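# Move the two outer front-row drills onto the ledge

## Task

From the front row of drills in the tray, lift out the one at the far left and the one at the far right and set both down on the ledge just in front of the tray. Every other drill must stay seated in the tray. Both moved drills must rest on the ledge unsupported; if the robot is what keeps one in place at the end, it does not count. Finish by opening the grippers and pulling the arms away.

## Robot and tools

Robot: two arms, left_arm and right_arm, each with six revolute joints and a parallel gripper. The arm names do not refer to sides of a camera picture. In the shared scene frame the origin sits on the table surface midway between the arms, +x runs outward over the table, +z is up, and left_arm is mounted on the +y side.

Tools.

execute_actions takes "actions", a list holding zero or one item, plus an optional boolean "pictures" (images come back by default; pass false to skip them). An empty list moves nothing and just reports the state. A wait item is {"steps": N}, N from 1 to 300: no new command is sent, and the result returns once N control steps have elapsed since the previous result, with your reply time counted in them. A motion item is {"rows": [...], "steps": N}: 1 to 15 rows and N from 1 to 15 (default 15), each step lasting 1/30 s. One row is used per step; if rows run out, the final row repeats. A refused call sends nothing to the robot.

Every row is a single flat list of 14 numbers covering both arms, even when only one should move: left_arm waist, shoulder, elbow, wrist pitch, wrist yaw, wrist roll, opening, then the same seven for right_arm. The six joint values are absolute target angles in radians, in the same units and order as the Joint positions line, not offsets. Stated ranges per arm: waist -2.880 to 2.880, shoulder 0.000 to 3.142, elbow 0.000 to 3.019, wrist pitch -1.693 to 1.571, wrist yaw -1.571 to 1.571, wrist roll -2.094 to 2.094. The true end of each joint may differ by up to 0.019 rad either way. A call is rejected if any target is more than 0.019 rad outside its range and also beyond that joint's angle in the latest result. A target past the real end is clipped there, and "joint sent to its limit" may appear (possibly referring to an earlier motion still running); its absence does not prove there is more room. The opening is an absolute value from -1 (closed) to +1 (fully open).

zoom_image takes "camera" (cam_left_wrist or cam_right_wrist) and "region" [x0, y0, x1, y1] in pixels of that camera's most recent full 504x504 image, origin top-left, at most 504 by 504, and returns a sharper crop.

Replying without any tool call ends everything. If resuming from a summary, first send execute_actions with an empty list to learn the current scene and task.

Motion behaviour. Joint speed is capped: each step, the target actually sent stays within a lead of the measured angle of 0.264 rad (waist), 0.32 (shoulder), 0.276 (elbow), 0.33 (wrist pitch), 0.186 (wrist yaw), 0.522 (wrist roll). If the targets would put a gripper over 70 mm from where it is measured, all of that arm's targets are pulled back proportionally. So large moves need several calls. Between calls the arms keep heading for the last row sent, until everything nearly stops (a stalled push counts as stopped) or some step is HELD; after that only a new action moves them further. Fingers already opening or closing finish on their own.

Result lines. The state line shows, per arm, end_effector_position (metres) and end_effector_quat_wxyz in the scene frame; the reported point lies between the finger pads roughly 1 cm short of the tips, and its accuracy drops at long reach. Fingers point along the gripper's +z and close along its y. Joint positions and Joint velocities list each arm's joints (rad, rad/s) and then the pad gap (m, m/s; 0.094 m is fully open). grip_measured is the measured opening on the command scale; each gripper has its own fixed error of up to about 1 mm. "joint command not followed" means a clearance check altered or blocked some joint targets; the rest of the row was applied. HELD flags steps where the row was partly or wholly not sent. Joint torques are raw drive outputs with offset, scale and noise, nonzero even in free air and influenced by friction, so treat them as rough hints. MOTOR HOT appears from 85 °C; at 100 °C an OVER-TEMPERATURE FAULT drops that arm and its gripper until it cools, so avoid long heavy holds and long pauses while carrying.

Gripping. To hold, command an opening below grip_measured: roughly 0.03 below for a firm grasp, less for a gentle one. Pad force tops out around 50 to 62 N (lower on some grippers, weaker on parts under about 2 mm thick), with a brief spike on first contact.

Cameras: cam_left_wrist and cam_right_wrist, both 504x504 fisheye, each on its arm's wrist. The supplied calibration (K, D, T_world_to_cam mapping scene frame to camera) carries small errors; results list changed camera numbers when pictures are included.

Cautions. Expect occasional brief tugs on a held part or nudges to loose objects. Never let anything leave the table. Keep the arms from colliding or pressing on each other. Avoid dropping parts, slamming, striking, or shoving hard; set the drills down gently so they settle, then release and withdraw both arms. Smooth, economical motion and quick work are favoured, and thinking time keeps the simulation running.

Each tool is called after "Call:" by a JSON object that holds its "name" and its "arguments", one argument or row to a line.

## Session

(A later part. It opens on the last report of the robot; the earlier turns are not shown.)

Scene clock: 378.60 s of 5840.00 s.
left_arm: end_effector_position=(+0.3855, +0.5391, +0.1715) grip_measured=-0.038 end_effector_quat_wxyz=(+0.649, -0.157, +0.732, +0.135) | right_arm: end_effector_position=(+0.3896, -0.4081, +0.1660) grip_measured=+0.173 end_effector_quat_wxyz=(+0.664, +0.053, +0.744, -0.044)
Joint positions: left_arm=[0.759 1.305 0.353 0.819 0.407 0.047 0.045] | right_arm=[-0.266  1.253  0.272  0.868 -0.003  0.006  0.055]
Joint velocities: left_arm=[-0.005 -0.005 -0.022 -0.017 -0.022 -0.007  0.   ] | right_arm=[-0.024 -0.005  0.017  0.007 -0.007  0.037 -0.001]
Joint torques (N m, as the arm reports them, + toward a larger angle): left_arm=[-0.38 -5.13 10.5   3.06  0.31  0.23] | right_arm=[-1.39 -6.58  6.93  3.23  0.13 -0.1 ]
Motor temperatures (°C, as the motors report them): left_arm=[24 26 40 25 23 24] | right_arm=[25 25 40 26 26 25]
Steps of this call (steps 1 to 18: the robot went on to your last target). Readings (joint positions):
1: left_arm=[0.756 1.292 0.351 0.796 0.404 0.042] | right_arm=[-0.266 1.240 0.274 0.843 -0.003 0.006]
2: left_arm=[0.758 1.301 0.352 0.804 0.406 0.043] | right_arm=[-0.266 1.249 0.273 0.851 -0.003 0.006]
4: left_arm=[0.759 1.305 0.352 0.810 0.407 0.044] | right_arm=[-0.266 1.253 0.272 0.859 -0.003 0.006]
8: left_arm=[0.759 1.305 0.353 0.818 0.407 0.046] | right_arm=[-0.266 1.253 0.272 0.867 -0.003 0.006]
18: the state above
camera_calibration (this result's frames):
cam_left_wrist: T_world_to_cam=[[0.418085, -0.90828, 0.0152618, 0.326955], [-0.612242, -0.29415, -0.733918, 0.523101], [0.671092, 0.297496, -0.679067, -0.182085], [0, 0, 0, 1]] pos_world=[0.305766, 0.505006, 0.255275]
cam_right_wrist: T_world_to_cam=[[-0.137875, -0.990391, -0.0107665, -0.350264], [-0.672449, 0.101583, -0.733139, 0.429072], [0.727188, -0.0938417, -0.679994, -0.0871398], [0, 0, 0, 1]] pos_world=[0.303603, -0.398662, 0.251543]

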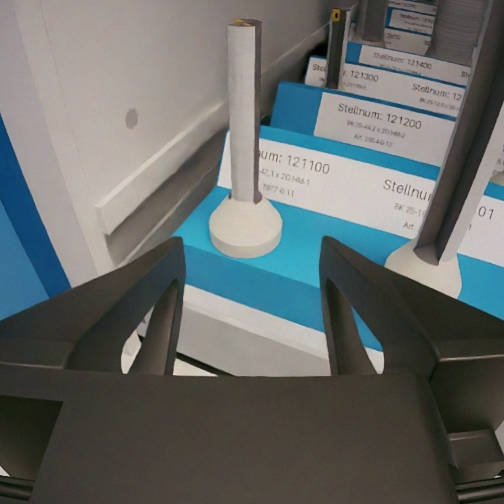

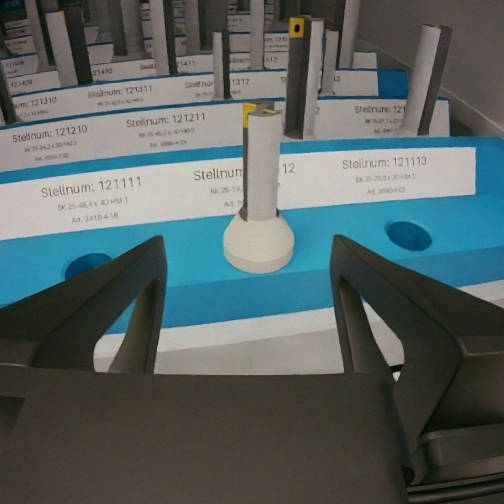

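Call:
{"name": "execute_actions", "arguments": {
  "actions": [
    {"rows": [[0.758,1.31,0.397,0.846,0.404,0.05,-0.04,-0.28,1.255,0.29,0.896,0,0,0.17],[0.752,1.316,0.403,0.846,0.4,0.048,-0.04,-0.282,1.258,0.31,0.897,0,0,0.17],[0.749,1.322,0.411,0.847,0.397,0.046,-0.04,-0.284,1.265,0.324,0.898,0,0,0.17],[0.746,1.329,0.42,0.847,0.394,0.044,-0.04,-0.286,1.275,0.334,0.899,0,0,0.17],[0.742,1.337,0.428,0.848,0.39,0.042,-0.04,-0.288,1.287,0.343,0.9,0,0,0.17],[0.738,1.346,0.437,0.848,0.386,0.04,-0.04,-0.288,1.297,0.352,0.901,0,0,0.17],[0.734,1.354,0.446,0.849,0.382,0.038,-0.04,-0.288,1.306,0.361,0.902,0,0,0.17],[0.73,1.363,0.455,0.849,0.378,0.036,-0.04,-0.288,1.316,0.37,0.903,0,0,0.17],[0.726,1.371,0.464,0.85,0.374,0.035,-0.04,-0.288,1.325,0.379,0.904,0,0,0.17],[0.722,1.38,0.473,0.85,0.37,0.035,-0.04,-0.288,1.335,0.387,0.904,0,0,0.17],[0.717,1.388,0.482,0.851,0.365,0.035,-0.04,-0.288,1.345,0.396,0.904,0,0,0.17],[0.713,1.396,0.491,0.851,0.361,0.035,-0.04,-0.288,1.354,0.405,0.904,0,0,0.17],[0.709,1.405,0.5,0.851,0.357,0.035,-0.04,-0.288,1.364,0.414,0.904,0,0,0.17],[0.705,1.413,0.508,0.851,0.353,0.035,-0.04,-0.288,1.373,0.423,0.904,0,0,0.17],[0.701,1.422,0.517,0.851,0.349,0.035,-0.04,-0.288,1.383,0.431,0.904,0,0,0.17]], "steps": 15}
  ],
  "pictures": false
}}

Call:
{"name": "execute_actions", "arguments": {
  "actions": [
    {"rows": [[0.697,1.43,0.525,0.851,0.345,0.035,-0.04,-0.288,1.393,0.439,0.904,0,0,0.17],[0.694,1.437,0.531,0.851,0.342,0.035,-0.04,-0.288,1.401,0.445,0.904,0,0,0.17],[0.691,1.443,0.535,0.851,0.339,0.035,-0.04,-0.288,1.407,0.449,0.904,0,0,0.17],[0.689,1.447,0.538,0.851,0.337,0.035,-0.04,-0.288,1.412,0.452,0.904,0,0,0.17],[0.688,1.45,0.538,0.851,0.336,0.035,-0.04,-0.288,1.415,0.452,0.904,0,0,0.17]], "steps": 15}
  ]
}}

Scene clock: 417.87 s of 5840.00 s.
left_arm: end_effector_position=(+0.4227, +0.5623, +0.1879) grip_measured=-0.038 end_effector_quat_wxyz=(+0.658, -0.153, +0.723, +0.147) | right_arm: end_effector_position=(+0.4261, -0.4185, +0.1684) grip_measured=+0.173 end_effector_quat_wxyz=(+0.665, +0.057, +0.743, -0.047)
Joint positions: left_arm=[0.718 1.388 0.466 0.825 0.357 0.046 0.045] | right_arm=[-0.277  1.357  0.368  0.877 -0.003  0.006  0.055]
Joint velocities: left_arm=[-0.132  0.259  0.217 -0.012 -0.095  0.037  0.001] | right_arm=[-0.015  0.269  0.247  0.002 -0.051  0.022 -0.   ]
Joint torques (N m, as the arm reports them, + toward a larger angle): left_arm=[-1.85 -5.54 10.88  3.08 -0.02  0.05] | right_arm=[-1.33 -7.29 11.21  3.27  0.13 -0.1 ]
Motor temperatures (°C, as the motors report them): left_arm=[24 26 38 25 23 24] | right_arm=[25 26 36 26 26 25]
Steps of this call (steps 1 to 15: the robot went on to your last target; steps 16 to 90: nothing new was sent; then 35.77 s passed at rest; steps 91 to 105: all 15 steps of this action). Readings (joint positions):
91: left_arm=[0.759 1.305 0.353 0.819 0.407 0.047] | right_arm=[-0.266 1.253 0.272 0.868 -0.003 0.006]
92: left_arm=[0.759 1.305 0.354 0.819 0.406 0.047] | right_arm=[-0.267 1.253 0.272 0.868 -0.003 0.006]
94: left_arm=[0.759 1.306 0.361 0.819 0.401 0.047] | right_arm=[-0.270 1.254 0.272 0.870 -0.003 0.006]
98: left_arm=[0.750 1.325 0.397 0.822 0.386 0.047] | right_arm=[-0.277 1.282 0.296 0.874 -0.003 0.006]
105: the state above

Scene clock: 418.37 s of 5840.00 s.
left_arm: end_effector_position=(+0.4388, +0.5668, +0.1837) grip_measured=-0.038 end_effector_quat_wxyz=(+0.656, -0.152, +0.726, +0.144) | right_arm: end_effector_position=(+0.4415, -0.4208, +0.1635) grip_measured=+0.173 end_effector_quat_wxyz=(+0.661, +0.058, +0.747, -0.047)
Joint positions: left_arm=[0.697 1.434 0.503 0.825 0.341 0.045 0.045] | right_arm=[-0.277  1.408  0.408  0.878 -0.003  0.006  0.055]
Joint velocities: left_arm=[-0.015 -0.005 -0.002 -0.012 -0.051  0.037 -0.   ] | right_arm=[-0.005  0.005  0.007 -0.012 -0.022 -0.022 -0.   ]
Joint torques (N m, as the arm reports them, + toward a larger angle): left_arm=[-1.9  -6.38 10.6   2.97 -0.03  0.04] | right_arm=[-1.24 -8.64 10.72  3.18  0.13 -0.1 ]
Motor temperatures (°C, as the motors report them): left_arm=[24 26 38 25 23 24] | right_arm=[25 26 36 26 26 25]
Steps of this call (steps 1 to 15: all 15 steps of this action). Readings (joint positions):
1: left_arm=[0.714 1.396 0.474 0.825 0.353 0.046] | right_arm=[-0.277 1.366 0.377 0.877 -0.003 0.006]
2: left_arm=[0.710 1.405 0.481 0.825 0.350 0.045] | right_arm=[-0.277 1.375 0.385 0.877 -0.003 0.006]
4: left_arm=[0.703 1.419 0.494 0.825 0.344 0.045] | right_arm=[-0.277 1.391 0.399 0.878 -0.003 0.006]
8: left_arm=[0.697 1.433 0.503 0.825 0.341 0.045] | right_arm=[-0.277 1.408 0.408 0.878 -0.003 0.006]
15: the state above
camera_calibration (this result's frames):
cam_left_wrist: T_world_to_cam=[[0.421515, -0.906821, -0.000661396, 0.330212], [-0.600236, -0.278459, -0.749785, 0.561583], [0.679737, 0.316442, -0.661682, -0.235534], [0, 0, 0, 1]] pos_world=[0.357994, 0.530354, 0.265436]
cam_right_wrist: T_world_to_cam=[[-0.14892, -0.98879, -0.0107856, -0.350138], [-0.677891, 0.110025, -0.726882, 0.468371], [0.719921, -0.100936, -0.686677, -0.126453], [0, 0, 0, 1]] pos_world=[0.356398, -0.41051, 0.249842]

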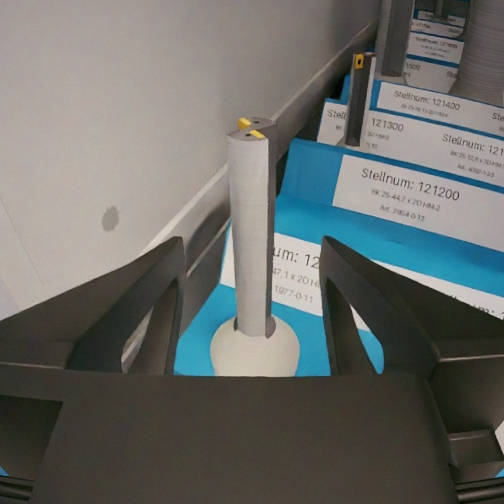

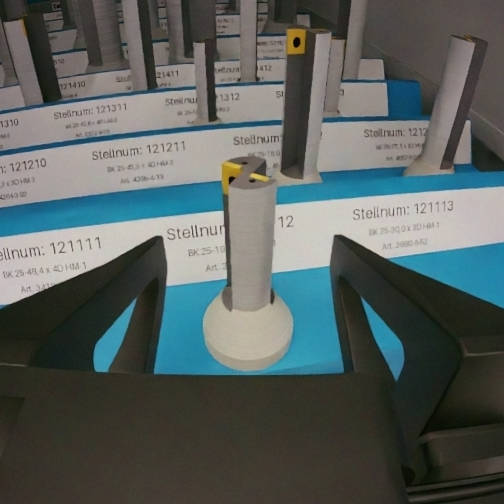

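Call:
{"name": "zoom_image", "arguments": {
  "camera": "cam_right_wrist",
  "region": [130, 140, 370, 380]
}}

Call:
{"name": "zoom_image", "arguments": {
  "camera": "cam_left_wrist",
  "region": [115, 100, 395, 380]
}}

Region (130, 140, 370, 380) of cam_right_wrist's 504x504 image, scaled by 2.100, with more detail than that image has.

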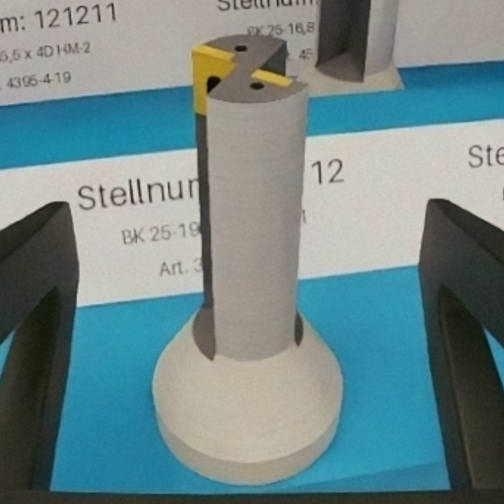

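Region (115, 100, 395, 380) of cam_left_wrist's 504x504 image, scaled by 1.800, with more detail than that image has.

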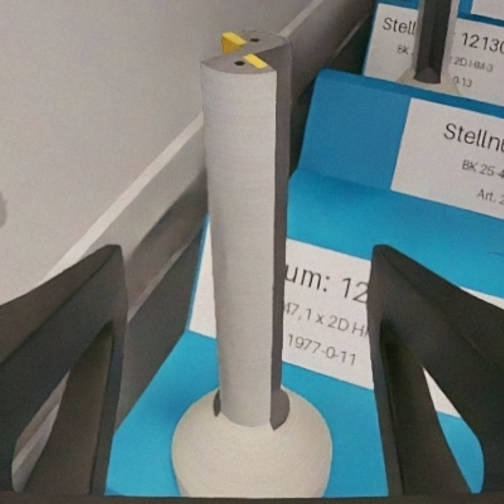

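Call:
{"name": "execute_actions", "arguments": {
  "actions": [
    {"rows": [[0.688,1.453,0.538,0.851,0.336,0.035,-0.08,-0.288,1.417,0.455,0.904,0,0,0.11],[0.688,1.456,0.538,0.851,0.336,0.035,-0.12,-0.288,1.419,0.458,0.904,0,0,0.05],[0.688,1.459,0.538,0.851,0.336,0.035,-0.16,-0.288,1.421,0.461,0.904,0,0,-0.01],[0.688,1.462,0.538,0.851,0.336,0.035,-0.2,-0.288,1.423,0.464,0.904,0,0,-0.07],[0.688,1.464,0.538,0.851,0.336,0.035,-0.24,-0.288,1.425,0.466,0.904,0,0,-0.13],[0.688,1.464,0.538,0.851,0.336,0.035,-0.28,-0.288,1.427,0.466,0.904,0,0,-0.19],[0.688,1.464,0.538,0.851,0.336,0.035,-0.32,-0.288,1.427,0.466,0.904,0,0,-0.25],[0.688,1.464,0.538,0.851,0.336,0.035,-0.36,-0.288,1.427,0.466,0.904,0,0,-0.31],[0.688,1.464,0.538,0.851,0.336,0.035,-0.4,-0.288,1.427,0.466,0.904,0,0,-0.37],[0.688,1.464,0.538,0.851,0.336,0.035,-0.44,-0.288,1.427,0.466,0.904,0,0,-0.42],[0.688,1.464,0.538,0.851,0.336,0.035,-0.48,-0.288,1.427,0.466,0.904,0,0,-0.46],[0.688,1.464,0.538,0.851,0.336,0.035,-0.5,-0.288,1.427,0.466,0.904,0,0,-0.5]], "steps": 15}
  ]
}}

Scene clock: 442.50 s of 5840.00 s.
left_arm: end_effector_position=(+0.4392, +0.5673, +0.1781) grip_measured=-0.498 end_effector_quat_wxyz=(+0.652, -0.154, +0.729, +0.142) | right_arm: end_effector_position=(+0.4452, -0.4214, +0.1645) grip_measured=-0.497 end_effector_quat_wxyz=(+0.662, +0.058, +0.746, -0.047)
Joint positions: left_arm=[0.697 1.445 0.503 0.825 0.34  0.045 0.024] | right_arm=[-0.277  1.416  0.418  0.878 -0.003  0.006  0.024]
Joint velocities: left_arm=[ 0.005  0.005  0.012  0.002  0.037  0.051 -0.   ] | right_arm=[ 0.005 -0.015  0.002 -0.022 -0.022 -0.037 -0.001]
Joint torques (N m, as the arm reports them, + toward a larger angle): left_arm=[-1.85 -6.11 10.37  3.05 -0.02  0.04] | right_arm=[-1.29 -7.5  11.24  3.17  0.12 -0.09]
Motor temperatures (°C, as the motors report them): left_arm=[24 26 38 25 23 24] | right_arm=[25 26 39 26 26 25]
Steps of this call (steps 1 to 15: the robot went on to your last target; steps 16 to 90: nothing new was sent; then 20.63 s passed at rest; steps 91 to 105: all 15 steps of this action). Readings (joint positions):
91: left_arm=[0.697 1.434 0.503 0.825 0.340 0.045] | right_arm=[-0.277 1.408 0.408 0.878 -0.003 0.006]
92: left_arm=[0.697 1.434 0.503 0.825 0.340 0.045] | right_arm=[-0.277 1.408 0.408 0.878 -0.003 0.006]
94: left_arm=[0.697 1.435 0.503 0.825 0.340 0.045] | right_arm=[-0.277 1.408 0.408 0.878 -0.003 0.006]
98: left_arm=[0.697 1.443 0.503 0.825 0.340 0.045] | right_arm=[-0.277 1.414 0.415 0.878 -0.003 0.006]
105: the state above
camera_calibration (this result's frames):
cam_left_wrist: T_world_to_cam=[[0.421907, -0.906633, 0.00350114, 0.329446], [-0.606392, -0.285054, -0.742316, 0.562823], [0.674006, 0.311065, -0.670041, -0.23265], [0, 0, 0, 1]] pos_world=[0.359103, 0.531491, 0.260754]
cam_right_wrist: T_world_to_cam=[[-0.148896, -0.988794, -0.0107809, -0.350149], [-0.676245, 0.109774, -0.728452, 0.471068], [0.721473, -0.101173, -0.685012, -0.129565], [0, 0, 0, 1]] pos_world=[0.359899, -0.411044, 0.250622]

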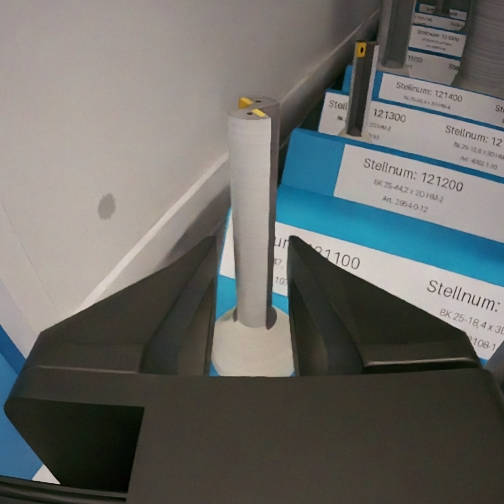

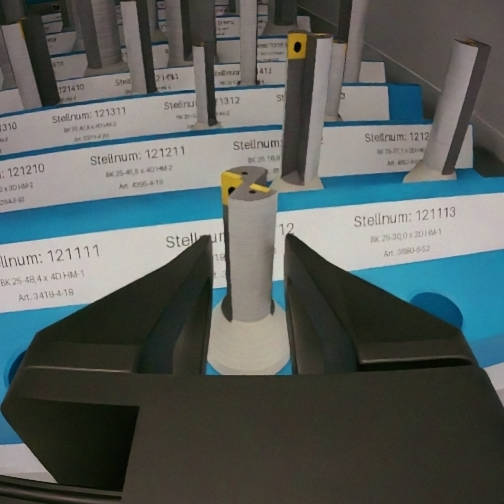

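Both are well centred. Closing gently.

Call:
{"name": "execute_actions", "arguments": {
  "actions": [
    {"rows": [[0.69,1.46,0.535,0.851,0.338,0.04,-0.53,-0.284,1.424,0.46,0.904,0,0,-0.53],[0.692,1.455,0.53,0.851,0.338,0.04,-0.56,-0.281,1.42,0.455,0.904,0,0,-0.56],[0.694,1.452,0.53,0.851,0.34,0.04,-0.59,-0.279,1.418,0.452,0.904,0,0,-0.585],[0.695,1.45,0.53,0.851,0.34,0.04,-0.615,-0.278,1.417,0.45,0.904,0,0,-0.605],[0.695,1.45,0.53,0.851,0.34,0.04,-0.635,-0.278,1.417,0.45,0.904,0,0,-0.62],[0.695,1.45,0.53,0.851,0.34,0.04,-0.65,-0.278,1.417,0.45,0.904,0,0,-0.635],[0.695,1.45,0.53,0.851,0.34,0.04,-0.665,-0.278,1.417,0.45,0.904,0,0,-0.65],[0.695,1.45,0.53,0.851,0.34,0.04,-0.68,-0.278,1.417,0.45,0.904,0,0,-0.665],[0.695,1.45,0.53,0.851,0.34,0.04,-0.695,-0.278,1.417,0.45,0.904,0,0,-0.68],[0.695,1.45,0.53,0.851,0.34,0.04,-0.71,-0.278,1.417,0.45,0.904,0,0,-0.695],[0.695,1.45,0.53,0.851,0.34,0.04,-0.725,-0.278,1.417,0.45,0.904,0,0,-0.71],[0.695,1.45,0.53,0.851,0.34,0.04,-0.74,-0.278,1.417,0.45,0.904,0,0,-0.725],[0.695,1.45,0.53,0.851,0.34,0.04,-0.755,-0.278,1.417,0.45,0.904,0,0,-0.74]], "steps": 15}
  ]
}}

Scene clock: 451.60 s of 5840.00 s.
left_arm: end_effector_position=(+0.4393, +0.5670, +0.1781) grip_measured=-0.752 end_effector_quat_wxyz=(+0.652, -0.154, +0.729, +0.141) | right_arm: end_effector_position=(+0.4452, -0.4214, +0.1645) grip_measured=-0.733 end_effector_quat_wxyz=(+0.662, +0.058, +0.746, -0.047)
Joint positions: left_arm=[0.697 1.445 0.503 0.825 0.342 0.045 0.012] | right_arm=[-0.277  1.416  0.418  0.878 -0.003  0.006  0.013]
Joint velocities: left_arm=[ 0.005 -0.015 -0.017  0.017  0.022  0.022 -0.002] | right_arm=[-0.015  0.005 -0.002 -0.017 -0.051 -0.022 -0.001]
Joint torques (N m, as the arm reports them, + toward a larger angle): left_arm=[-0.85 -6.82  9.8   3.06  0.08  0.09] | right_arm=[-0.4  -8.56  9.9   3.2   0.13 -0.1 ]
Motor temperatures (°C, as the motors report them): left_arm=[24 26 38 25 23 24] | right_arm=[25 26 39 26 26 25]
Steps of this call (steps 1 to 15: the robot went on to your last target; steps 16 to 90: nothing new was sent; then 5.60 s passed at rest; steps 91 to 105: all 15 steps of this action). Readings (joint positions):
91: left_arm=[0.697 1.445 0.503 0.825 0.340 0.045] | right_arm=[-0.277 1.416 0.418 0.878 -0.003 0.006]
92: left_arm=[0.697 1.445 0.503 0.825 0.340 0.045] | right_arm=[-0.277 1.416 0.418 0.878 -0.003 0.006]
94: left_arm=[0.697 1.445 0.503 0.825 0.340 0.045] | right_arm=[-0.277 1.416 0.418 0.878 -0.003 0.006]
98: left_arm=[0.697 1.445 0.503 0.825 0.340 0.045] | right_arm=[-0.277 1.416 0.418 0.878 -0.003 0.006]
105: the state above
camera_calibration (this result's frames):
cam_left_wrist: T_world_to_cam=[[0.420532, -0.90727, 0.0036698, 0.33012], [-0.606731, -0.284231, -0.742354, 0.562517], [0.674559, 0.309957, -0.669997, -0.232265], [0, 0, 0, 1]] pos_world=[0.359147, 0.531385, 0.260759]
cam_right_wrist: T_world_to_cam=[[-0.148896, -0.988794, -0.0107809, -0.350149], [-0.676245, 0.109774, -0.728452, 0.471068], [0.721473, -0.101173, -0.685012, -0.129565], [0, 0, 0, 1]] pos_world=[0.359899, -0.411044, 0.250622]

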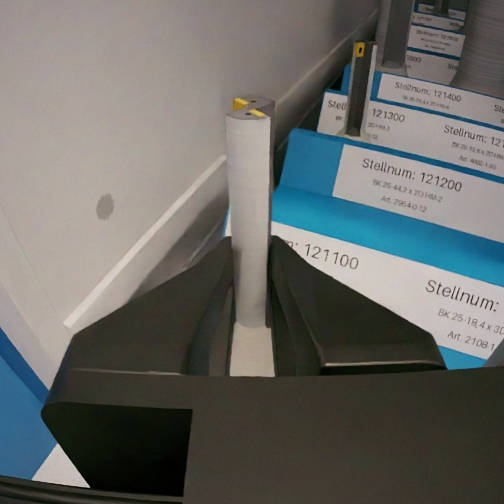

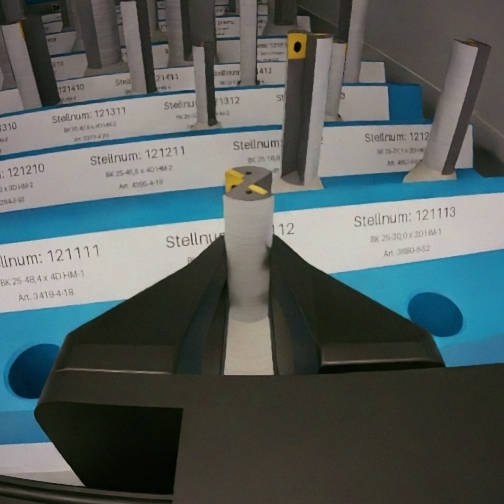

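Call:
{"name": "execute_actions", "arguments": {
  "actions": [
    {"rows": [[0.695,1.45,0.53,0.851,0.34,0.04,-0.762,-0.278,1.417,0.45,0.904,0,0,-0.745],[0.695,1.45,0.53,0.851,0.34,0.04,-0.77,-0.278,1.417,0.45,0.904,0,0,-0.752],[0.695,1.45,0.53,0.851,0.34,0.04,-0.778,-0.278,1.417,0.45,0.904,0,0,-0.76],[0.695,1.45,0.53,0.851,0.34,0.04,-0.786,-0.278,1.417,0.45,0.904,0,0,-0.768],[0.695,1.45,0.53,0.851,0.34,0.04,-0.794,-0.278,1.417,0.45,0.904,0,0,-0.776],[0.695,1.45,0.53,0.851,0.34,0.04,-0.802,-0.278,1.417,0.45,0.904,0,0,-0.784],[0.695,1.45,0.53,0.851,0.34,0.04,-0.81,-0.278,1.417,0.45,0.904,0,0,-0.79],[0.695,1.45,0.53,0.851,0.34,0.04,-0.82,-0.278,1.417,0.45,0.904,0,0,-0.79]], "steps": 11}
  ],
  "pictures": false
}}

Scene clock: 457.53 s of 5840.00 s.
left_arm: end_effector_position=(+0.4393, +0.5670, +0.1781) grip_measured=-0.806 end_effector_quat_wxyz=(+0.652, -0.154, +0.729, +0.140) | right_arm: end_effector_position=(+0.4452, -0.4214, +0.1645) grip_measured=-0.761 end_effector_quat_wxyz=(+0.662, +0.058, +0.746, -0.047)
Joint positions: left_arm=[0.697 1.445 0.503 0.825 0.342 0.043 0.009] | right_arm=[-0.277  1.416  0.418  0.878 -0.003  0.006  0.011]
Joint velocities: left_arm=[-0.024  0.005 -0.012  0.022  0.007 -0.007 -0.   ] | right_arm=[-0.015  0.005  0.017 -0.002 -0.022 -0.037 -0.001]
Joint torques (N m, as the arm reports them, + toward a larger angle): left_arm=[-1.23 -7.15  9.74  3.06  0.07  0.11] | right_arm=[-0.23 -8.4   9.9   3.2   0.11 -0.1 ]
Motor temperatures (°C, as the motors report them): left_arm=[24 27 38 25 23 24] | right_arm=[25 26 39 26 26 25]
Steps of this call (steps 1 to 15: the robot went on to your last target; steps 16 to 90: nothing new was sent; then 2.57 s passed at rest; steps 91 to 101: all 11 steps of this action). Readings (joint positions):
91: left_arm=[0.697 1.445 0.503 0.825 0.342 0.045] | right_arm=[-0.277 1.416 0.418 0.878 -0.003 0.006]
92: left_arm=[0.697 1.445 0.503 0.825 0.342 0.045] | right_arm=[-0.277 1.416 0.418 0.878 -0.003 0.006]
94: left_arm=[0.697 1.445 0.503 0.825 0.342 0.045] | right_arm=[-0.277 1.416 0.418 0.878 -0.003 0.006]
98: left_arm=[0.697 1.445 0.503 0.825 0.342 0.043] | right_arm=[-0.277 1.416 0.418 0.878 -0.003 0.006]
101: the state above

Call:
{"name": "execute_actions", "arguments": {
  "actions": [
    {"rows": [[0.696,1.444,0.535,0.851,0.341,0.043,-0.83,-0.277,1.412,0.456,0.904,0,0,-0.8],[0.696,1.436,0.542,0.851,0.341,0.043,-0.84,-0.277,1.405,0.463,0.904,0,0,-0.81],[0.696,1.428,0.549,0.849,0.341,0.043,-0.85,-0.277,1.397,0.47,0.902,0,0,-0.81],[0.696,1.42,0.556,0.846,0.341,0.043,-0.86,-0.277,1.389,0.478,0.898,0,0,-0.81],[0.696,1.41,0.563,0.84,0.341,0.043,-0.86,-0.277,1.381,0.486,0.893,0,0,-0.81],[0.696,1.4,0.565,0.828,0.341,0.043,-0.86,-0.277,1.37,0.488,0.879,0,0,-0.81],[0.696,1.39,0.568,0.815,0.341,0.043,-0.86,-0.277,1.358,0.491,0.865,0,0,-0.81],[0.696,1.381,0.571,0.803,0.341,0.043,-0.86,-0.277,1.347,0.494,0.851,0,0,-0.81],[0.696,1.371,0.574,0.791,0.341,0.043,-0.86,-0.277,1.336,0.496,0.838,0,0,-0.81],[0.696,1.362,0.577,0.779,0.341,0.043,-0.86,-0.277,1.325,0.499,0.824,0,0,-0.81],[0.696,1.352,0.58,0.766,0.341,0.043,-0.86,-0.277,1.314,0.502,0.81,0,0,-0.81],[0.696,1.343,0.583,0.754,0.341,0.043,-0.86,-0.277,1.303,0.505,0.797,0,0,-0.81],[0.696,1.334,0.586,0.742,0.341,0.043,-0.86,-0.277,1.293,0.508,0.783,0,0,-0.81],[0.696,1.325,0.589,0.73,0.341,0.043,-0.86,-0.277,1.282,0.511,0.77,0,0,-0.81],[0.696,1.316,0.592,0.718,0.341,0.043,-0.86,-0.277,1.272,0.514,0.756,0,0,-0.81]], "steps": 15}
  ],
  "pictures": false
}}

Call:
{"name": "execute_actions", "arguments": {
  "actions": [
    {"steps": 8}
  ]
}}

Scene clock: 479.70 s of 5840.00 s.
left_arm: end_effector_position=(+0.4391, +0.5667, +0.2015) grip_measured=-0.816 end_effector_quat_wxyz=(+0.654, -0.153, +0.727, +0.141) | right_arm: end_effector_position=(+0.4450, -0.4213, +0.1880) grip_measured=-0.761 end_effector_quat_wxyz=(+0.663, +0.058, +0.744, -0.047)
Joint positions: left_arm=[0.697 1.374 0.522 0.742 0.343 0.043 0.009] | right_arm=[-0.277  1.332  0.437  0.78  -0.003  0.006  0.011]
Joint velocities: left_arm=[-0.005 -0.357  0.076 -0.364 -0.051 -0.022  0.   ] | right_arm=[ 0.005 -0.405  0.085 -0.383 -0.066 -0.066  0.001]
Joint torques (N m, as the arm reports them, + toward a larger angle): left_arm=[-1.1  -9.73 13.5   1.79  0.09  0.14] | right_arm=[ -0.33 -10.77  13.85   2.45   0.15  -0.09]
Motor temperatures (°C, as the motors report them): left_arm=[24 27 37 25 23 24] | right_arm=[25 26 39 26 26 25]
Steps of this call (steps 1 to 15: the robot went on to your last target; steps 16 to 90: nothing new was sent; then 18.67 s passed at rest; steps 91 to 105: all 15 steps of this action). Readings (joint positions):
91: left_arm=[0.697 1.445 0.503 0.825 0.342 0.043] | right_arm=[-0.277 1.416 0.418 0.878 -0.003 0.006]
92: left_arm=[0.697 1.445 0.503 0.825 0.342 0.043] | right_arm=[-0.277 1.416 0.418 0.878 -0.003 0.006]
94: left_arm=[0.697 1.445 0.505 0.825 0.343 0.043] | right_arm=[-0.277 1.415 0.418 0.878 -0.003 0.006]
98: left_arm=[0.697 1.439 0.505 0.817 0.343 0.043] | right_arm=[-0.277 1.408 0.419 0.866 -0.003 0.006]
105: the state above

Scene clock: 479.97 s of 5840.00 s.
left_arm: end_effector_position=(+0.4383, +0.5659, +0.2146) grip_measured=-0.816 end_effector_quat_wxyz=(+0.659, -0.151, +0.722, +0.144) | right_arm: end_effector_position=(+0.4436, -0.4211, +0.2020) grip_measured=-0.761 end_effector_quat_wxyz=(+0.670, +0.057, +0.738, -0.048)
Joint positions: left_arm=[0.697 1.342 0.528 0.72  0.343 0.041 0.009] | right_arm=[-0.277  1.294  0.442  0.755 -0.003  0.006  0.011]
Joint velocities: left_arm=[-0.005 -0.005 -0.007 -0.037  0.007 -0.022 -0.001] | right_arm=[-0.005 -0.015 -0.012 -0.046  0.022 -0.022  0.   ]
Joint torques (N m, as the arm reports them, + toward a larger angle): left_arm=[-1.34 -9.24 13.74  1.78  0.08  0.15] | right_arm=[-0.42 -9.81 14.21  2.39  0.13 -0.08]
Motor temperatures (°C, as the motors report them): left_arm=[24 27 37 25 23 24] | right_arm=[25 26 39 26 26 25]
Steps of this call (steps 1 to 8: the robot went on to your last target). Readings (joint positions):
1: left_arm=[0.697 1.364 0.525 0.733 0.343 0.043] | right_arm=[-0.277 1.320 0.439 0.769 -0.003 0.006]
2: left_arm=[0.697 1.355 0.527 0.728 0.343 0.042] | right_arm=[-0.277 1.309 0.441 0.763 -0.003 0.006]
4: left_arm=[0.697 1.344 0.528 0.723 0.343 0.041] | right_arm=[-0.277 1.297 0.442 0.759 -0.003 0.006]
8: the state above
camera_calibration (this result's frames):
cam_left_wrist: T_world_to_cam=[[0.420122, -0.907468, -0.000146995, 0.330476], [-0.593588, -0.274685, -0.75644, 0.580491], [0.686404, 0.317884, -0.654063, -0.219872], [0, 0, 0, 1]] pos_world=[0.356653, 0.529243, 0.295345]
cam_right_wrist: T_world_to_cam=[[-0.148645, -0.988832, -0.010729, -0.349879], [-0.659026, 0.107144, -0.74445, 0.491814], [0.737286, -0.103588, -0.667592, -0.114236], [0, 0, 0, 1]] pos_world=[0.356335, -0.4105, 0.286114]

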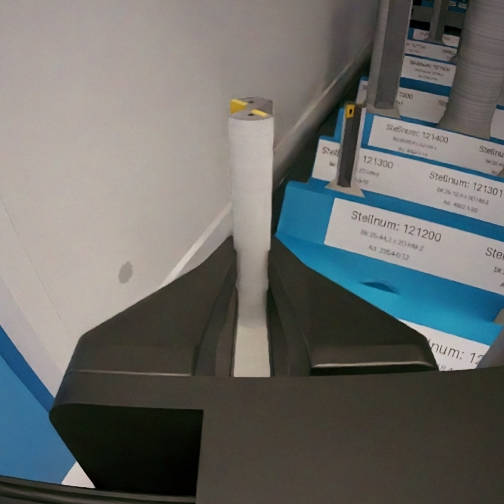

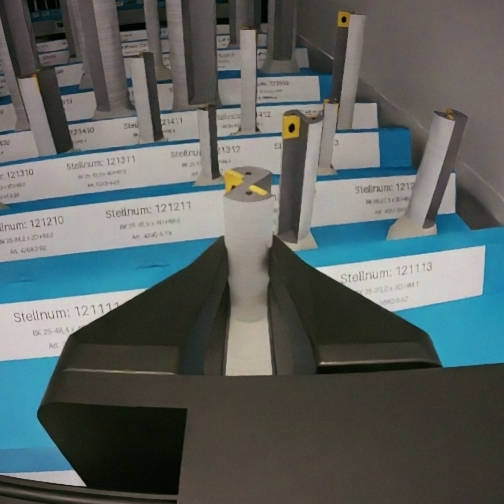

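Call:
{"name": "execute_actions", "arguments": {
  "actions": [
    {"rows": [[0.696,1.312,0.596,0.706,0.341,0.043,-0.86,-0.277,1.267,0.518,0.743,0,0,-0.81],[0.696,1.304,0.602,0.688,0.341,0.043,-0.86,-0.277,1.258,0.524,0.724,0,0,-0.81],[0.696,1.294,0.608,0.668,0.341,0.043,-0.86,-0.277,1.246,0.53,0.702,0,0,-0.81],[0.696,1.283,0.614,0.648,0.341,0.043,-0.86,-0.277,1.233,0.536,0.68,0,0,-0.81],[0.696,1.271,0.621,0.627,0.341,0.043,-0.86,-0.277,1.219,0.542,0.657,0,0,-0.81],[0.696,1.258,0.628,0.606,0.341,0.043,-0.86,-0.277,1.204,0.549,0.634,0,0,-0.81],[0.696,1.246,0.634,0.585,0.341,0.043,-0.86,-0.277,1.19,0.555,0.611,0,0,-0.81],[0.696,1.235,0.641,0.567,0.341,0.043,-0.86,-0.277,1.177,0.562,0.591,0,0,-0.81],[0.696,1.224,0.648,0.549,0.341,0.043,-0.86,-0.277,1.165,0.569,0.572,0,0,-0.81],[0.696,1.214,0.655,0.532,0.341,0.043,-0.86,-0.277,1.153,0.576,0.554,0,0,-0.81],[0.696,1.204,0.661,0.516,0.341,0.043,-0.86,-0.277,1.142,0.583,0.537,0,0,-0.81],[0.696,1.195,0.667,0.502,0.341,0.043,-0.86,-0.277,1.132,0.589,0.521,0,0,-0.81],[0.696,1.188,0.672,0.49,0.341,0.043,-0.86,-0.277,1.124,0.594,0.508,0,0,-0.81],[0.696,1.182,0.676,0.48,0.341,0.043,-0.86,-0.277,1.117,0.598,0.497,0,0,-0.81],[0.696,1.178,0.678,0.473,0.341,0.043,-0.86,-0.277,1.113,0.6,0.49,0,0,-0.81]], "steps": 15}
  ],
  "pictures": false
}}

Call:
{"name": "execute_actions", "arguments": {
  "actions": [
    {"steps": 8}
  ]
}}

Scene clock: 547.87 s of 5840.00 s.
left_arm: end_effector_position=(+0.4393, +0.5669, +0.2600) grip_measured=-0.816 end_effector_quat_wxyz=(+0.651, -0.155, +0.730, +0.139) | right_arm: end_effector_position=(+0.4420, -0.4210, +0.2392) grip_measured=-0.761 end_effector_quat_wxyz=(+0.655, +0.058, +0.752, -0.047)
Joint positions: left_arm=[0.697 1.219 0.602 0.497 0.342 0.041 0.009] | right_arm=[-0.277  1.154  0.505  0.51  -0.002  0.006  0.011]
Joint velocities: left_arm=[-0.005 -0.278  0.129 -0.3    0.037 -0.037 -0.001] | right_arm=[ 0.005 -0.327  0.09  -0.335  0.007  0.051  0.   ]
Joint torques (N m, as the arm reports them, + toward a larger angle): left_arm=[-1.02 -7.72 15.27  1.87  0.11  0.15] | right_arm=[-0.36 -8.96 16.9   2.4   0.08 -0.09]
Motor temperatures (°C, as the motors report them): left_arm=[24 28 43 25 23 24] | right_arm=[25 26 46 26 26 25]
Steps of this call (steps 1 to 30: the robot went on to your last target; steps 31 to 90: nothing new was sent; then 64.40 s passed at rest; steps 91 to 105: all 15 steps of this action). Readings (joint positions):
91: left_arm=[0.697 1.342 0.529 0.717 0.343 0.041] | right_arm=[-0.277 1.294 0.442 0.753 -0.003 0.006]
92: left_arm=[0.697 1.342 0.530 0.711 0.343 0.041] | right_arm=[-0.277 1.294 0.444 0.746 -0.003 0.006]
94: left_arm=[0.697 1.339 0.537 0.684 0.343 0.041] | right_arm=[-0.277 1.290 0.451 0.717 -0.003 0.006]
98: left_arm=[0.697 1.309 0.559 0.606 0.343 0.041] | right_arm=[-0.277 1.254 0.471 0.630 -0.003 0.006]
105: the state above

Scene clock: 548.13 s of 5840.00 s.
left_arm: end_effector_position=(+0.4389, +0.5665, +0.2685) grip_measured=-0.816 end_effector_quat_wxyz=(+0.653, -0.154, +0.728, +0.140) | right_arm: end_effector_position=(+0.4405, -0.4208, +0.2461) grip_measured=-0.761 end_effector_quat_wxyz=(+0.655, +0.058, +0.752, -0.047)
Joint positions: left_arm=[0.697 1.201 0.612 0.474 0.342 0.041 0.009] | right_arm=[-0.277  1.133  0.511  0.484 -0.002  0.006  0.011]
Joint velocities: left_arm=[ 0.005 -0.015  0.007 -0.027  0.037 -0.037  0.001] | right_arm=[-0.005 -0.005 -0.007 -0.027 -0.022  0.051 -0.   ]
Joint torques (N m, as the arm reports them, + toward a larger angle): left_arm=[-1.35 -8.06 15.38  1.93  0.08  0.15] | right_arm=[-0.25 -8.95 16.84  2.51  0.1  -0.09]
Motor temperatures (°C, as the motors report them): left_arm=[24 28 43 25 23 24] | right_arm=[25 26 46 26 26 25]
Steps of this call (steps 1 to 8: the robot went on to your last target). Readings (joint positions):
1: left_arm=[0.697 1.211 0.606 0.489 0.342 0.041] | right_arm=[-0.277 1.144 0.507 0.501 -0.002 0.006]
2: left_arm=[0.697 1.205 0.608 0.485 0.342 0.041] | right_arm=[-0.277 1.137 0.509 0.496 -0.002 0.006]
4: left_arm=[0.697 1.201 0.612 0.481 0.342 0.041] | right_arm=[-0.277 1.133 0.511 0.492 -0.002 0.006]
8: the state above
camera_calibration (this result's frames):
cam_left_wrist: T_world_to_cam=[[0.420515, -0.907261, 0.00662881, 0.328738], [-0.604857, -0.285782, -0.743288, 0.629539], [0.67625, 0.308554, -0.668939, -0.171527], [0, 0, 0, 1]] pos_world=[0.358537, 0.531087, 0.351008]
cam_right_wrist: T_world_to_cam=[[-0.149823, -0.988655, -0.0107097, -0.348941], [-0.688163, 0.112051, -0.716852, 0.530612], [0.709919, -0.100031, -0.697143, -0.0616178], [0, 0, 0, 1]] pos_world=[0.356612, -0.410601, 0.333677]

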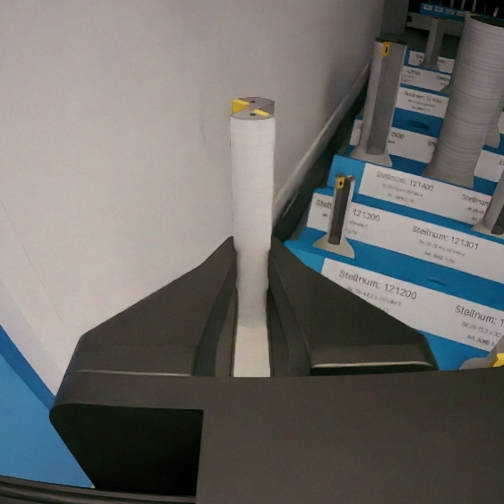

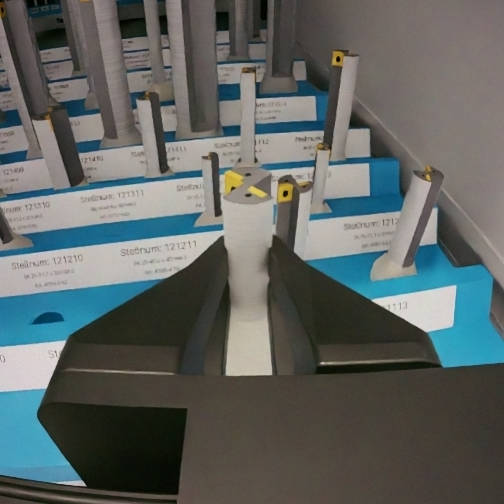

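Call:
{"name": "execute_actions", "arguments": {
  "actions": [
    {"rows": [[0.696,1.176,0.678,0.471,0.341,0.043,-0.86,-0.277,1.111,0.603,0.488,0,0,-0.81],[0.696,1.17,0.679,0.465,0.341,0.043,-0.86,-0.277,1.107,0.607,0.482,0,0,-0.81],[0.696,1.16,0.679,0.455,0.341,0.043,-0.86,-0.277,1.101,0.61,0.472,0,0,-0.81],[0.696,1.148,0.68,0.441,0.341,0.043,-0.86,-0.277,1.092,0.613,0.459,0,0,-0.81],[0.696,1.132,0.68,0.423,0.341,0.043,-0.86,-0.277,1.081,0.617,0.441,0,0,-0.81],[0.696,1.113,0.68,0.401,0.341,0.043,-0.86,-0.277,1.068,0.62,0.419,0,0,-0.81],[0.696,1.093,0.681,0.374,0.341,0.043,-0.86,-0.277,1.053,0.623,0.393,0,0,-0.81],[0.696,1.069,0.681,0.344,0.341,0.043,-0.86,-0.277,1.037,0.627,0.364,0,0,-0.81],[0.696,1.044,0.682,0.312,0.341,0.043,-0.86,-0.277,1.02,0.63,0.332,0,0,-0.81],[0.694,1.018,0.682,0.28,0.338,0.043,-0.86,-0.278,1.001,0.633,0.301,0,0,-0.81],[0.689,0.991,0.682,0.248,0.329,0.043,-0.86,-0.28,0.982,0.637,0.269,0,0,-0.81],[0.681,0.962,0.683,0.216,0.317,0.043,-0.86,-0.282,0.962,0.64,0.238,0,0,-0.81],[0.674,0.934,0.683,0.183,0.305,0.043,-0.86,-0.284,0.942,0.643,0.206,0,0,-0.81],[0.667,0.904,0.684,0.151,0.293,0.043,-0.86,-0.286,0.922,0.647,0.175,0,0,-0.81],[0.66,0.874,0.684,0.119,0.281,0.043,-0.86,-0.288,0.901,0.65,0.143,0,0,-0.81]], "steps": 15}
  ],
  "pictures": false
}}

Call:
{"name": "execute_actions", "arguments": {
  "actions": [
    {"rows": [[0.652,0.846,0.684,0.087,0.269,0.043,-0.86,-0.29,0.881,0.653,0.111,0,0,-0.81],[0.645,0.817,0.685,0.055,0.257,0.043,-0.86,-0.292,0.861,0.657,0.08,0,0,-0.81],[0.638,0.79,0.685,0.023,0.245,0.043,-0.86,-0.294,0.842,0.66,0.049,0,0,-0.81],[0.63,0.764,0.686,-0.01,0.233,0.043,-0.86,-0.296,0.823,0.663,0.017,0,0,-0.81],[0.623,0.739,0.686,-0.042,0.221,0.043,-0.86,-0.298,0.806,0.667,-0.015,0,0,-0.81],[0.616,0.715,0.686,-0.074,0.209,0.043,-0.86,-0.3,0.79,0.67,-0.046,0,0,-0.81],[0.608,0.695,0.687,-0.106,0.197,0.043,-0.86,-0.302,0.775,0.673,-0.078,0,0,-0.81],[0.601,0.676,0.687,-0.138,0.185,0.043,-0.86,-0.304,0.762,0.677,-0.109,0,0,-0.81],[0.594,0.66,0.688,-0.17,0.173,0.043,-0.86,-0.306,0.751,0.68,-0.141,0,0,-0.81],[0.587,0.648,0.688,-0.203,0.161,0.043,-0.86,-0.308,0.742,0.684,-0.172,0,0,-0.81],[0.579,0.638,0.69,-0.235,0.149,0.04,-0.86,-0.31,0.736,0.689,-0.204,0,0.005,-0.81],[0.572,0.632,0.693,-0.267,0.137,0.03,-0.86,-0.312,0.732,0.695,-0.235,0,0.015,-0.81],[0.565,0.63,0.697,-0.299,0.125,0.015,-0.86,-0.314,0.73,0.702,-0.267,0,0.035,-0.81],[0.557,0.63,0.702,-0.331,0.113,-0.005,-0.86,-0.317,0.73,0.71,-0.299,0,0.06,-0.81],[0.55,0.63,0.708,-0.364,0.101,-0.03,-0.86,-0.32,0.73,0.718,-0.33,0,0.09,-0.81]], "steps": 15}
  ],
  "pictures": false
}}

Call:
{"name": "execute_actions", "arguments": {
  "actions": [
    {"rows": [[0.543,0.631,0.714,-0.396,0.091,-0.06,-0.86,-0.323,0.731,0.727,-0.362,0,0.125,-0.81],[0.536,0.633,0.72,-0.428,0.081,-0.095,-0.86,-0.326,0.733,0.736,-0.393,0,0.165,-0.81],[0.529,0.636,0.726,-0.46,0.071,-0.135,-0.86,-0.329,0.737,0.745,-0.425,0,0.21,-0.81],[0.522,0.64,0.732,-0.492,0.062,-0.177,-0.86,-0.332,0.742,0.754,-0.456,0,0.258,-0.81],[0.515,0.644,0.738,-0.524,0.053,-0.219,-0.86,-0.335,0.748,0.763,-0.488,0,0.306,-0.81],[0.508,0.649,0.744,-0.557,0.045,-0.261,-0.86,-0.338,0.754,0.772,-0.519,0,0.354,-0.81],[0.501,0.654,0.75,-0.589,0.037,-0.303,-0.86,-0.341,0.761,0.781,-0.551,0,0.402,-0.81],[0.494,0.66,0.756,-0.621,0.03,-0.345,-0.86,-0.344,0.769,0.79,-0.582,0,0.45,-0.81],[0.487,0.666,0.762,-0.653,0.023,-0.387,-0.86,-0.347,0.777,0.799,-0.614,0,0.498,-0.81],[0.48,0.672,0.768,-0.685,0.017,-0.429,-0.86,-0.35,0.785,0.808,-0.645,0,0.546,-0.81],[0.473,0.678,0.774,-0.717,0.011,-0.471,-0.86,-0.353,0.793,0.817,-0.677,0,0.594,-0.81],[0.467,0.684,0.78,-0.75,0.006,-0.513,-0.86,-0.356,0.801,0.826,-0.708,0,0.642,-0.81],[0.461,0.69,0.786,-0.782,0.002,-0.555,-0.86,-0.359,0.809,0.835,-0.74,0,0.69,-0.81],[0.456,0.696,0.792,-0.814,-0.002,-0.597,-0.86,-0.362,0.817,0.844,-0.772,0,0.738,-0.81],[0.452,0.702,0.798,-0.846,-0.005,-0.639,-0.86,-0.364,0.825,0.853,-0.803,0,0.786,-0.81]], "steps": 15}
  ],
  "pictures": false
}}

Call:
{"name": "execute_actions", "arguments": {
  "actions": [
    {"rows": [[0.449,0.708,0.804,-0.878,-0.005,-0.681,-0.86,-0.365,0.833,0.862,-0.835,0,0.834,-0.81],[0.447,0.714,0.81,-0.91,-0.005,-0.723,-0.86,-0.365,0.841,0.871,-0.866,0,0.882,-0.81],[0.446,0.721,0.816,-0.943,-0.005,-0.765,-0.86,-0.365,0.849,0.88,-0.898,0,0.93,-0.81],[0.446,0.728,0.822,-0.975,-0.005,-0.807,-0.86,-0.365,0.857,0.889,-0.929,0,0.978,-0.81],[0.446,0.735,0.828,-1.007,-0.005,-0.849,-0.86,-0.365,0.865,0.898,-0.961,0,1.026,-0.81],[0.446,0.742,0.834,-1.039,-0.005,-0.891,-0.86,-0.365,0.874,0.907,-0.992,0,1.074,-0.81],[0.446,0.749,0.84,-1.071,-0.005,-0.933,-0.86,-0.365,0.883,0.916,-1.024,0,1.122,-0.81],[0.446,0.756,0.846,-1.101,-0.005,-0.975,-0.86,-0.365,0.892,0.925,-1.053,0,1.17,-0.81],[0.446,0.763,0.851,-1.128,-0.005,-1.017,-0.86,-0.365,0.901,0.933,-1.079,0,1.218,-0.81],[0.446,0.77,0.856,-1.15,-0.005,-1.059,-0.86,-0.365,0.91,0.941,-1.101,0,1.266,-0.81],[0.446,0.777,0.86,-1.168,-0.005,-1.101,-0.86,-0.365,0.919,0.948,-1.118,0,1.314,-0.81],[0.446,0.784,0.864,-1.182,-0.005,-1.143,-0.86,-0.365,0.928,0.954,-1.132,0,1.362,-0.81],[0.446,0.79,0.867,-1.192,-0.005,-1.185,-0.86,-0.365,0.936,0.959,-1.142,0,1.41,-0.81],[0.446,0.796,0.869,-1.198,-0.005,-1.227,-0.86,-0.365,0.944,0.963,-1.148,0,1.458,-0.81],[0.446,0.8,0.87,-1.2,-0.005,-1.269,-0.86,-0.365,0.95,0.965,-1.15,0,1.506,-0.81]], "steps": 15}
  ],
  "pictures": false
}}

Call:
{"name": "execute_actions", "arguments": {
  "actions": [
    {"rows": [[0.446,0.8,0.87,-1.2,-0.005,-1.311,-0.86,-0.365,0.95,0.965,-1.15,0,1.554,-0.81],[0.446,0.8,0.87,-1.2,-0.005,-1.353,-0.86,-0.365,0.95,0.965,-1.15,0,1.602,-0.81],[0.446,0.8,0.87,-1.2,-0.005,-1.395,-0.86,-0.365,0.95,0.965,-1.15,0,1.65,-0.81],[0.446,0.8,0.87,-1.2,-0.005,-1.437,-0.86,-0.365,0.95,0.965,-1.15,0,1.698,-0.81],[0.446,0.8,0.87,-1.2,-0.005,-1.479,-0.86,-0.365,0.95,0.965,-1.15,0,1.746,-0.81],[0.446,0.8,0.87,-1.2,-0.005,-1.521,-0.86,-0.365,0.95,0.965,-1.15,0,1.794,-0.81],[0.446,0.8,0.87,-1.2,-0.005,-1.563,-0.86,-0.365,0.95,0.965,-1.15,0,1.842,-0.81],[0.446,0.8,0.87,-1.2,-0.005,-1.605,-0.86,-0.365,0.95,0.965,-1.15,0,1.89,-0.81],[0.446,0.8,0.87,-1.2,-0.005,-1.64,-0.86,-0.365,0.95,0.965,-1.15,0,1.93,-0.81],[0.446,0.8,0.87,-1.2,-0.005,-1.67,-0.86,-0.365,0.95,0.965,-1.15,0,1.96,-0.81]], "steps": 15}
  ]
}}

Scene clock: 591.60 s of 5840.00 s.
left_arm: end_effector_position=(+0.4046, +0.5389, +0.3059) grip_measured=-0.816 end_effector_quat_wxyz=(+0.630, -0.176, +0.742, +0.144) | right_arm: end_effector_position=(+0.4140, -0.4167, +0.2444) grip_measured=-0.761 end_effector_quat_wxyz=(+0.607, +0.061, +0.791, -0.043)
Joint positions: left_arm=[0.688 0.972 0.612 0.187 0.295 0.041 0.009] | right_arm=[-0.277  1.     0.516  0.223 -0.002  0.006  0.011]
Joint velocities: left_arm=[-0.151 -0.991 -0.017 -0.921 -0.33   0.007 -0.001] | right_arm=[-0.005 -0.571 -0.017 -0.838 -0.007  0.037 -0.001]
Joint torques (N m, as the arm reports them, + toward a larger angle): left_arm=[-3.04 -6.94 16.62  2.1   0.17  0.17] | right_arm=[-1.07 -8.24 18.53  2.53  0.05 -0.09]
Motor temperatures (°C, as the motors report them): left_arm=[24 28 46 25 23 24] | right_arm=[25 26 53 26 26 25]
Steps of this call (steps 1 to 30: the robot went on to your last target; steps 31 to 90: nothing new was sent; then 39.97 s passed at rest; steps 91 to 105: all 15 steps of this action). Readings (joint positions):
91: left_arm=[0.697 1.201 0.612 0.474 0.342 0.041] | right_arm=[-0.277 1.133 0.511 0.484 -0.002 0.006]
92: left_arm=[0.697 1.201 0.612 0.472 0.342 0.041] | right_arm=[-0.277 1.133 0.511 0.483 -0.002 0.006]
94: left_arm=[0.697 1.199 0.612 0.462 0.342 0.041] | right_arm=[-0.277 1.132 0.512 0.473 -0.002 0.006]
98: left_arm=[0.697 1.163 0.612 0.391 0.342 0.041] | right_arm=[-0.277 1.112 0.516 0.408 -0.002 0.006]
105: the state above

Scene clock: 592.10 s of 5840.00 s.
left_arm: end_effector_position=(+0.3490, +0.4692, +0.3249) grip_measured=-0.816 end_effector_quat_wxyz=(+0.568, -0.214, +0.781, +0.147) | right_arm: end_effector_position=(+0.3534, -0.4158, +0.2561) grip_measured=-0.761 end_effector_quat_wxyz=(+0.530, +0.082, +0.843, -0.039)
Joint positions: left_arm=[ 0.573  0.642  0.617 -0.295  0.115  0.024  0.009] | right_arm=[-0.298  0.762  0.557 -0.245 -0.002  0.023  0.011]
Joint velocities: left_arm=[-0.22  -0.015  0.081 -0.989 -0.403 -0.227 -0.   ] | right_arm=[-0.083 -0.132  0.295 -1.009 -0.051  0.271  0.001]
Joint torques (N m, as the arm reports them, + toward a larger angle): left_arm=[-2.08 -1.66 18.74  2.12  0.07  0.02] | right_arm=[-1.27 -4.43 20.45  2.47  0.05  0.04]
Motor temperatures (°C, as the motors report them): left_arm=[24 28 46 25 23 24] | right_arm=[25 26 54 26 26 25]
Steps of this call (steps 1 to 15: all 15 steps of this action). Readings (joint positions):
1: left_arm=[0.682 0.938 0.612 0.155 0.282 0.041] | right_arm=[-0.277 0.980 0.516 0.194 -0.002 0.006]
2: left_arm=[0.674 0.904 0.612 0.123 0.270 0.041] | right_arm=[-0.277 0.961 0.516 0.165 -0.002 0.006]
4: left_arm=[0.657 0.839 0.612 0.059 0.247 0.041] | right_arm=[-0.277 0.921 0.516 0.108 -0.002 0.006]
8: left_arm=[0.621 0.727 0.612 -0.068 0.201 0.041] | right_arm=[-0.281 0.845 0.518 -0.014 -0.002 0.006]
15: the state above

Scene clock: 592.60 s of 5840.00 s.
left_arm: end_effector_position=(+0.3243, +0.4321, +0.2612) grip_measured=-0.816 end_effector_quat_wxyz=(+0.395, -0.436, +0.809, +0.016) | right_arm: end_effector_position=(+0.3220, -0.4286, +0.2478) grip_measured=-0.761 end_effector_quat_wxyz=(+0.368, +0.360, +0.855, +0.066)
Joint positions: left_arm=[ 0.47   0.689  0.706 -0.774  0.002 -0.451  0.009] | right_arm=[-0.348  0.811  0.741 -0.734 -0.002  0.575  0.011]
Joint velocities: left_arm=[-0.181  0.19   0.183 -0.935 -0.095 -1.136 -0.   ] | right_arm=[-0.093  0.288  0.212 -0.935 -0.022  1.399  0.001]
Joint torques (N m, as the arm reports them, + toward a larger angle): left_arm=[-2.02 -1.24 17.9   1.58 -0.04  0.04] | right_arm=[-1.09 -3.89 19.04  1.86  0.08  0.04]
Motor temperatures (°C, as the motors report them): left_arm=[24 27 46 25 23 24] | right_arm=[25 26 54 26 26 25]
Steps of this call (steps 1 to 15: all 15 steps of this action). Readings (joint positions):
1: left_arm=[0.566 0.642 0.620 -0.327 0.104 0.011] | right_arm=[-0.301 0.759 0.568 -0.279 -0.002 0.037]
2: left_arm=[0.558 0.642 0.623 -0.360 0.094 -0.006] | right_arm=[-0.305 0.758 0.580 -0.313 -0.002 0.055]
4: left_arm=[0.544 0.642 0.630 -0.426 0.074 -0.052] | right_arm=[-0.312 0.758 0.606 -0.382 -0.002 0.108]
8: left_arm=[0.516 0.648 0.653 -0.554 0.041 -0.181] | right_arm=[-0.327 0.761 0.664 -0.518 -0.002 0.261]
15: the state above

Scene clock: 593.10 s of 5840.00 s.
left_arm: end_effector_position=(+0.2793, +0.4015, +0.2200) grip_measured=-0.816 end_effector_quat_wxyz=(-0.190, +0.702, -0.684, +0.052) | right_arm: end_effector_position=(+0.2816, -0.4221, +0.2158) grip_measured=-0.762 end_effector_quat_wxyz=(+0.155, +0.676, +0.714, +0.091)
Joint positions: left_arm=[ 0.454  0.786  0.787 -1.176 -0.004 -1.074  0.009] | right_arm=[-0.355  0.94   0.86  -1.129 -0.     1.287  0.011]
Joint velocities: left_arm=[ 0.005  0.181  0.071 -0.227 -0.022 -1.223 -0.   ] | right_arm=[-0.005  0.21   0.154 -0.222  0.022  1.341 -0.   ]
Joint torques (N m, as the arm reports them, + toward a larger angle): left_arm=[-2.14 -1.3  17.07  0.57 -0.01  0.02] | right_arm=[-1.12 -5.22 18.02  1.26  0.08  0.01]
Motor temperatures (°C, as the motors report them): left_arm=[24 27 46 25 23 24] | right_arm=[25 26 54 26 26 25]
Steps of this call (steps 1 to 15: all 15 steps of this action). Readings (joint positions):
1: left_arm=[0.465 0.695 0.712 -0.806 -0.000 -0.492] | right_arm=[-0.351 0.821 0.748 -0.766 -0.001 0.621]
2: left_arm=[0.460 0.702 0.718 -0.838 -0.001 -0.533] | right_arm=[-0.353 0.831 0.755 -0.798 -0.001 0.668]
4: left_arm=[0.455 0.714 0.729 -0.902 -0.001 -0.615] | right_arm=[-0.354 0.850 0.768 -0.862 -0.001 0.762]
8: left_arm=[0.454 0.741 0.753 -1.030 -0.003 -0.781] | right_arm=[-0.355 0.884 0.800 -0.988 -0.001 0.952]
15: the state above

Scene clock: 593.60 s of 5840.00 s.
left_arm: end_effector_position=(+0.2786, +0.4013, +0.2178) grip_measured=-0.816 end_effector_quat_wxyz=(-0.161, +0.858, -0.478, +0.094) | right_arm: end_effector_position=(+0.2827, -0.4224, +0.2137) grip_measured=-0.762 end_effector_quat_wxyz=(+0.114, +0.859, +0.483, +0.124)
Joint positions: left_arm=[ 0.454  0.799  0.792 -1.189 -0.005 -1.601  0.009] | right_arm=[-0.355  0.959  0.87  -1.143  0.     1.888  0.011]
Joint velocities: left_arm=[ 0.005 -0.005 -0.002  0.002 -0.037 -0.374 -0.   ] | right_arm=[-0.005 -0.005 -0.007 -0.007 -0.022  0.418  0.001]
Joint torques (N m, as the arm reports them, + toward a larger angle): left_arm=[-1.8  -1.63 16.95  0.29  0.    0.07] | right_arm=[-1.21 -5.88 18.13  0.93  0.07  0.08]
Motor temperatures (°C, as the motors report them): left_arm=[24 27 46 25 23 24] | right_arm=[25 26 54 26 26 25]
Steps of this call (steps 1 to 15: all 15 steps of this action). Readings (joint positions):
1: left_arm=[0.454 0.792 0.790 -1.182 -0.004 -1.116] | right_arm=[-0.355 0.947 0.865 -1.135 -0.000 1.335]
2: left_arm=[0.454 0.795 0.791 -1.185 -0.004 -1.158] | right_arm=[-0.355 0.952 0.868 -1.137 0.000 1.384]
4: left_arm=[0.454 0.799 0.792 -1.187 -0.004 -1.242] | right_arm=[-0.355 0.958 0.870 -1.139 0.000 1.480]
8: left_arm=[0.454 0.799 0.792 -1.189 -0.005 -1.410] | right_arm=[-0.355 0.959 0.870 -1.142 0.000 1.672]
15: the state above
camera_calibration (this result's frames):
cam_left_wrist: T_world_to_cam=[[0.789464, 0.501786, 0.353493, -0.497223], [0.254659, -0.791775, 0.555194, 0.128445], [0.558476, -0.348286, -0.752862, 0.268652], [0, 0, 0, 1]] pos_world=[0.209794, 0.444767, 0.30671]
cam_right_wrist: T_world_to_cam=[[-0.799212, 0.511437, -0.31574, 0.507878], [0.215699, 0.734375, 0.643559, 0.115614], [0.561011, 0.446235, -0.697238, 0.300513], [0, 0, 0, 1]] pos_world=[0.212373, -0.478751, 0.295482]

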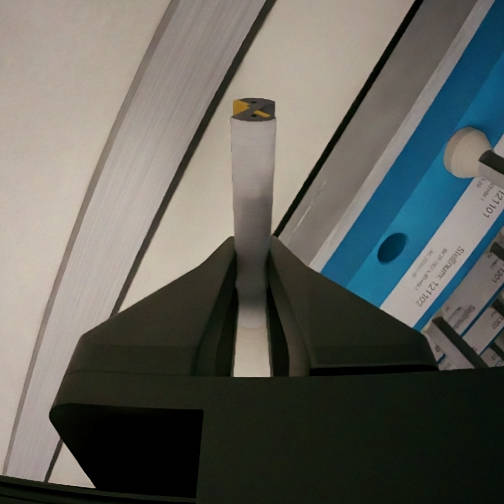

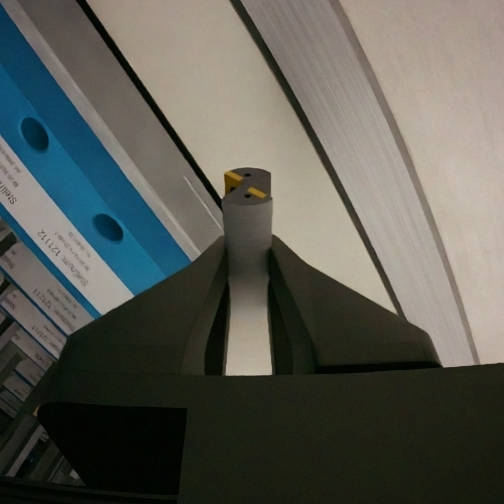

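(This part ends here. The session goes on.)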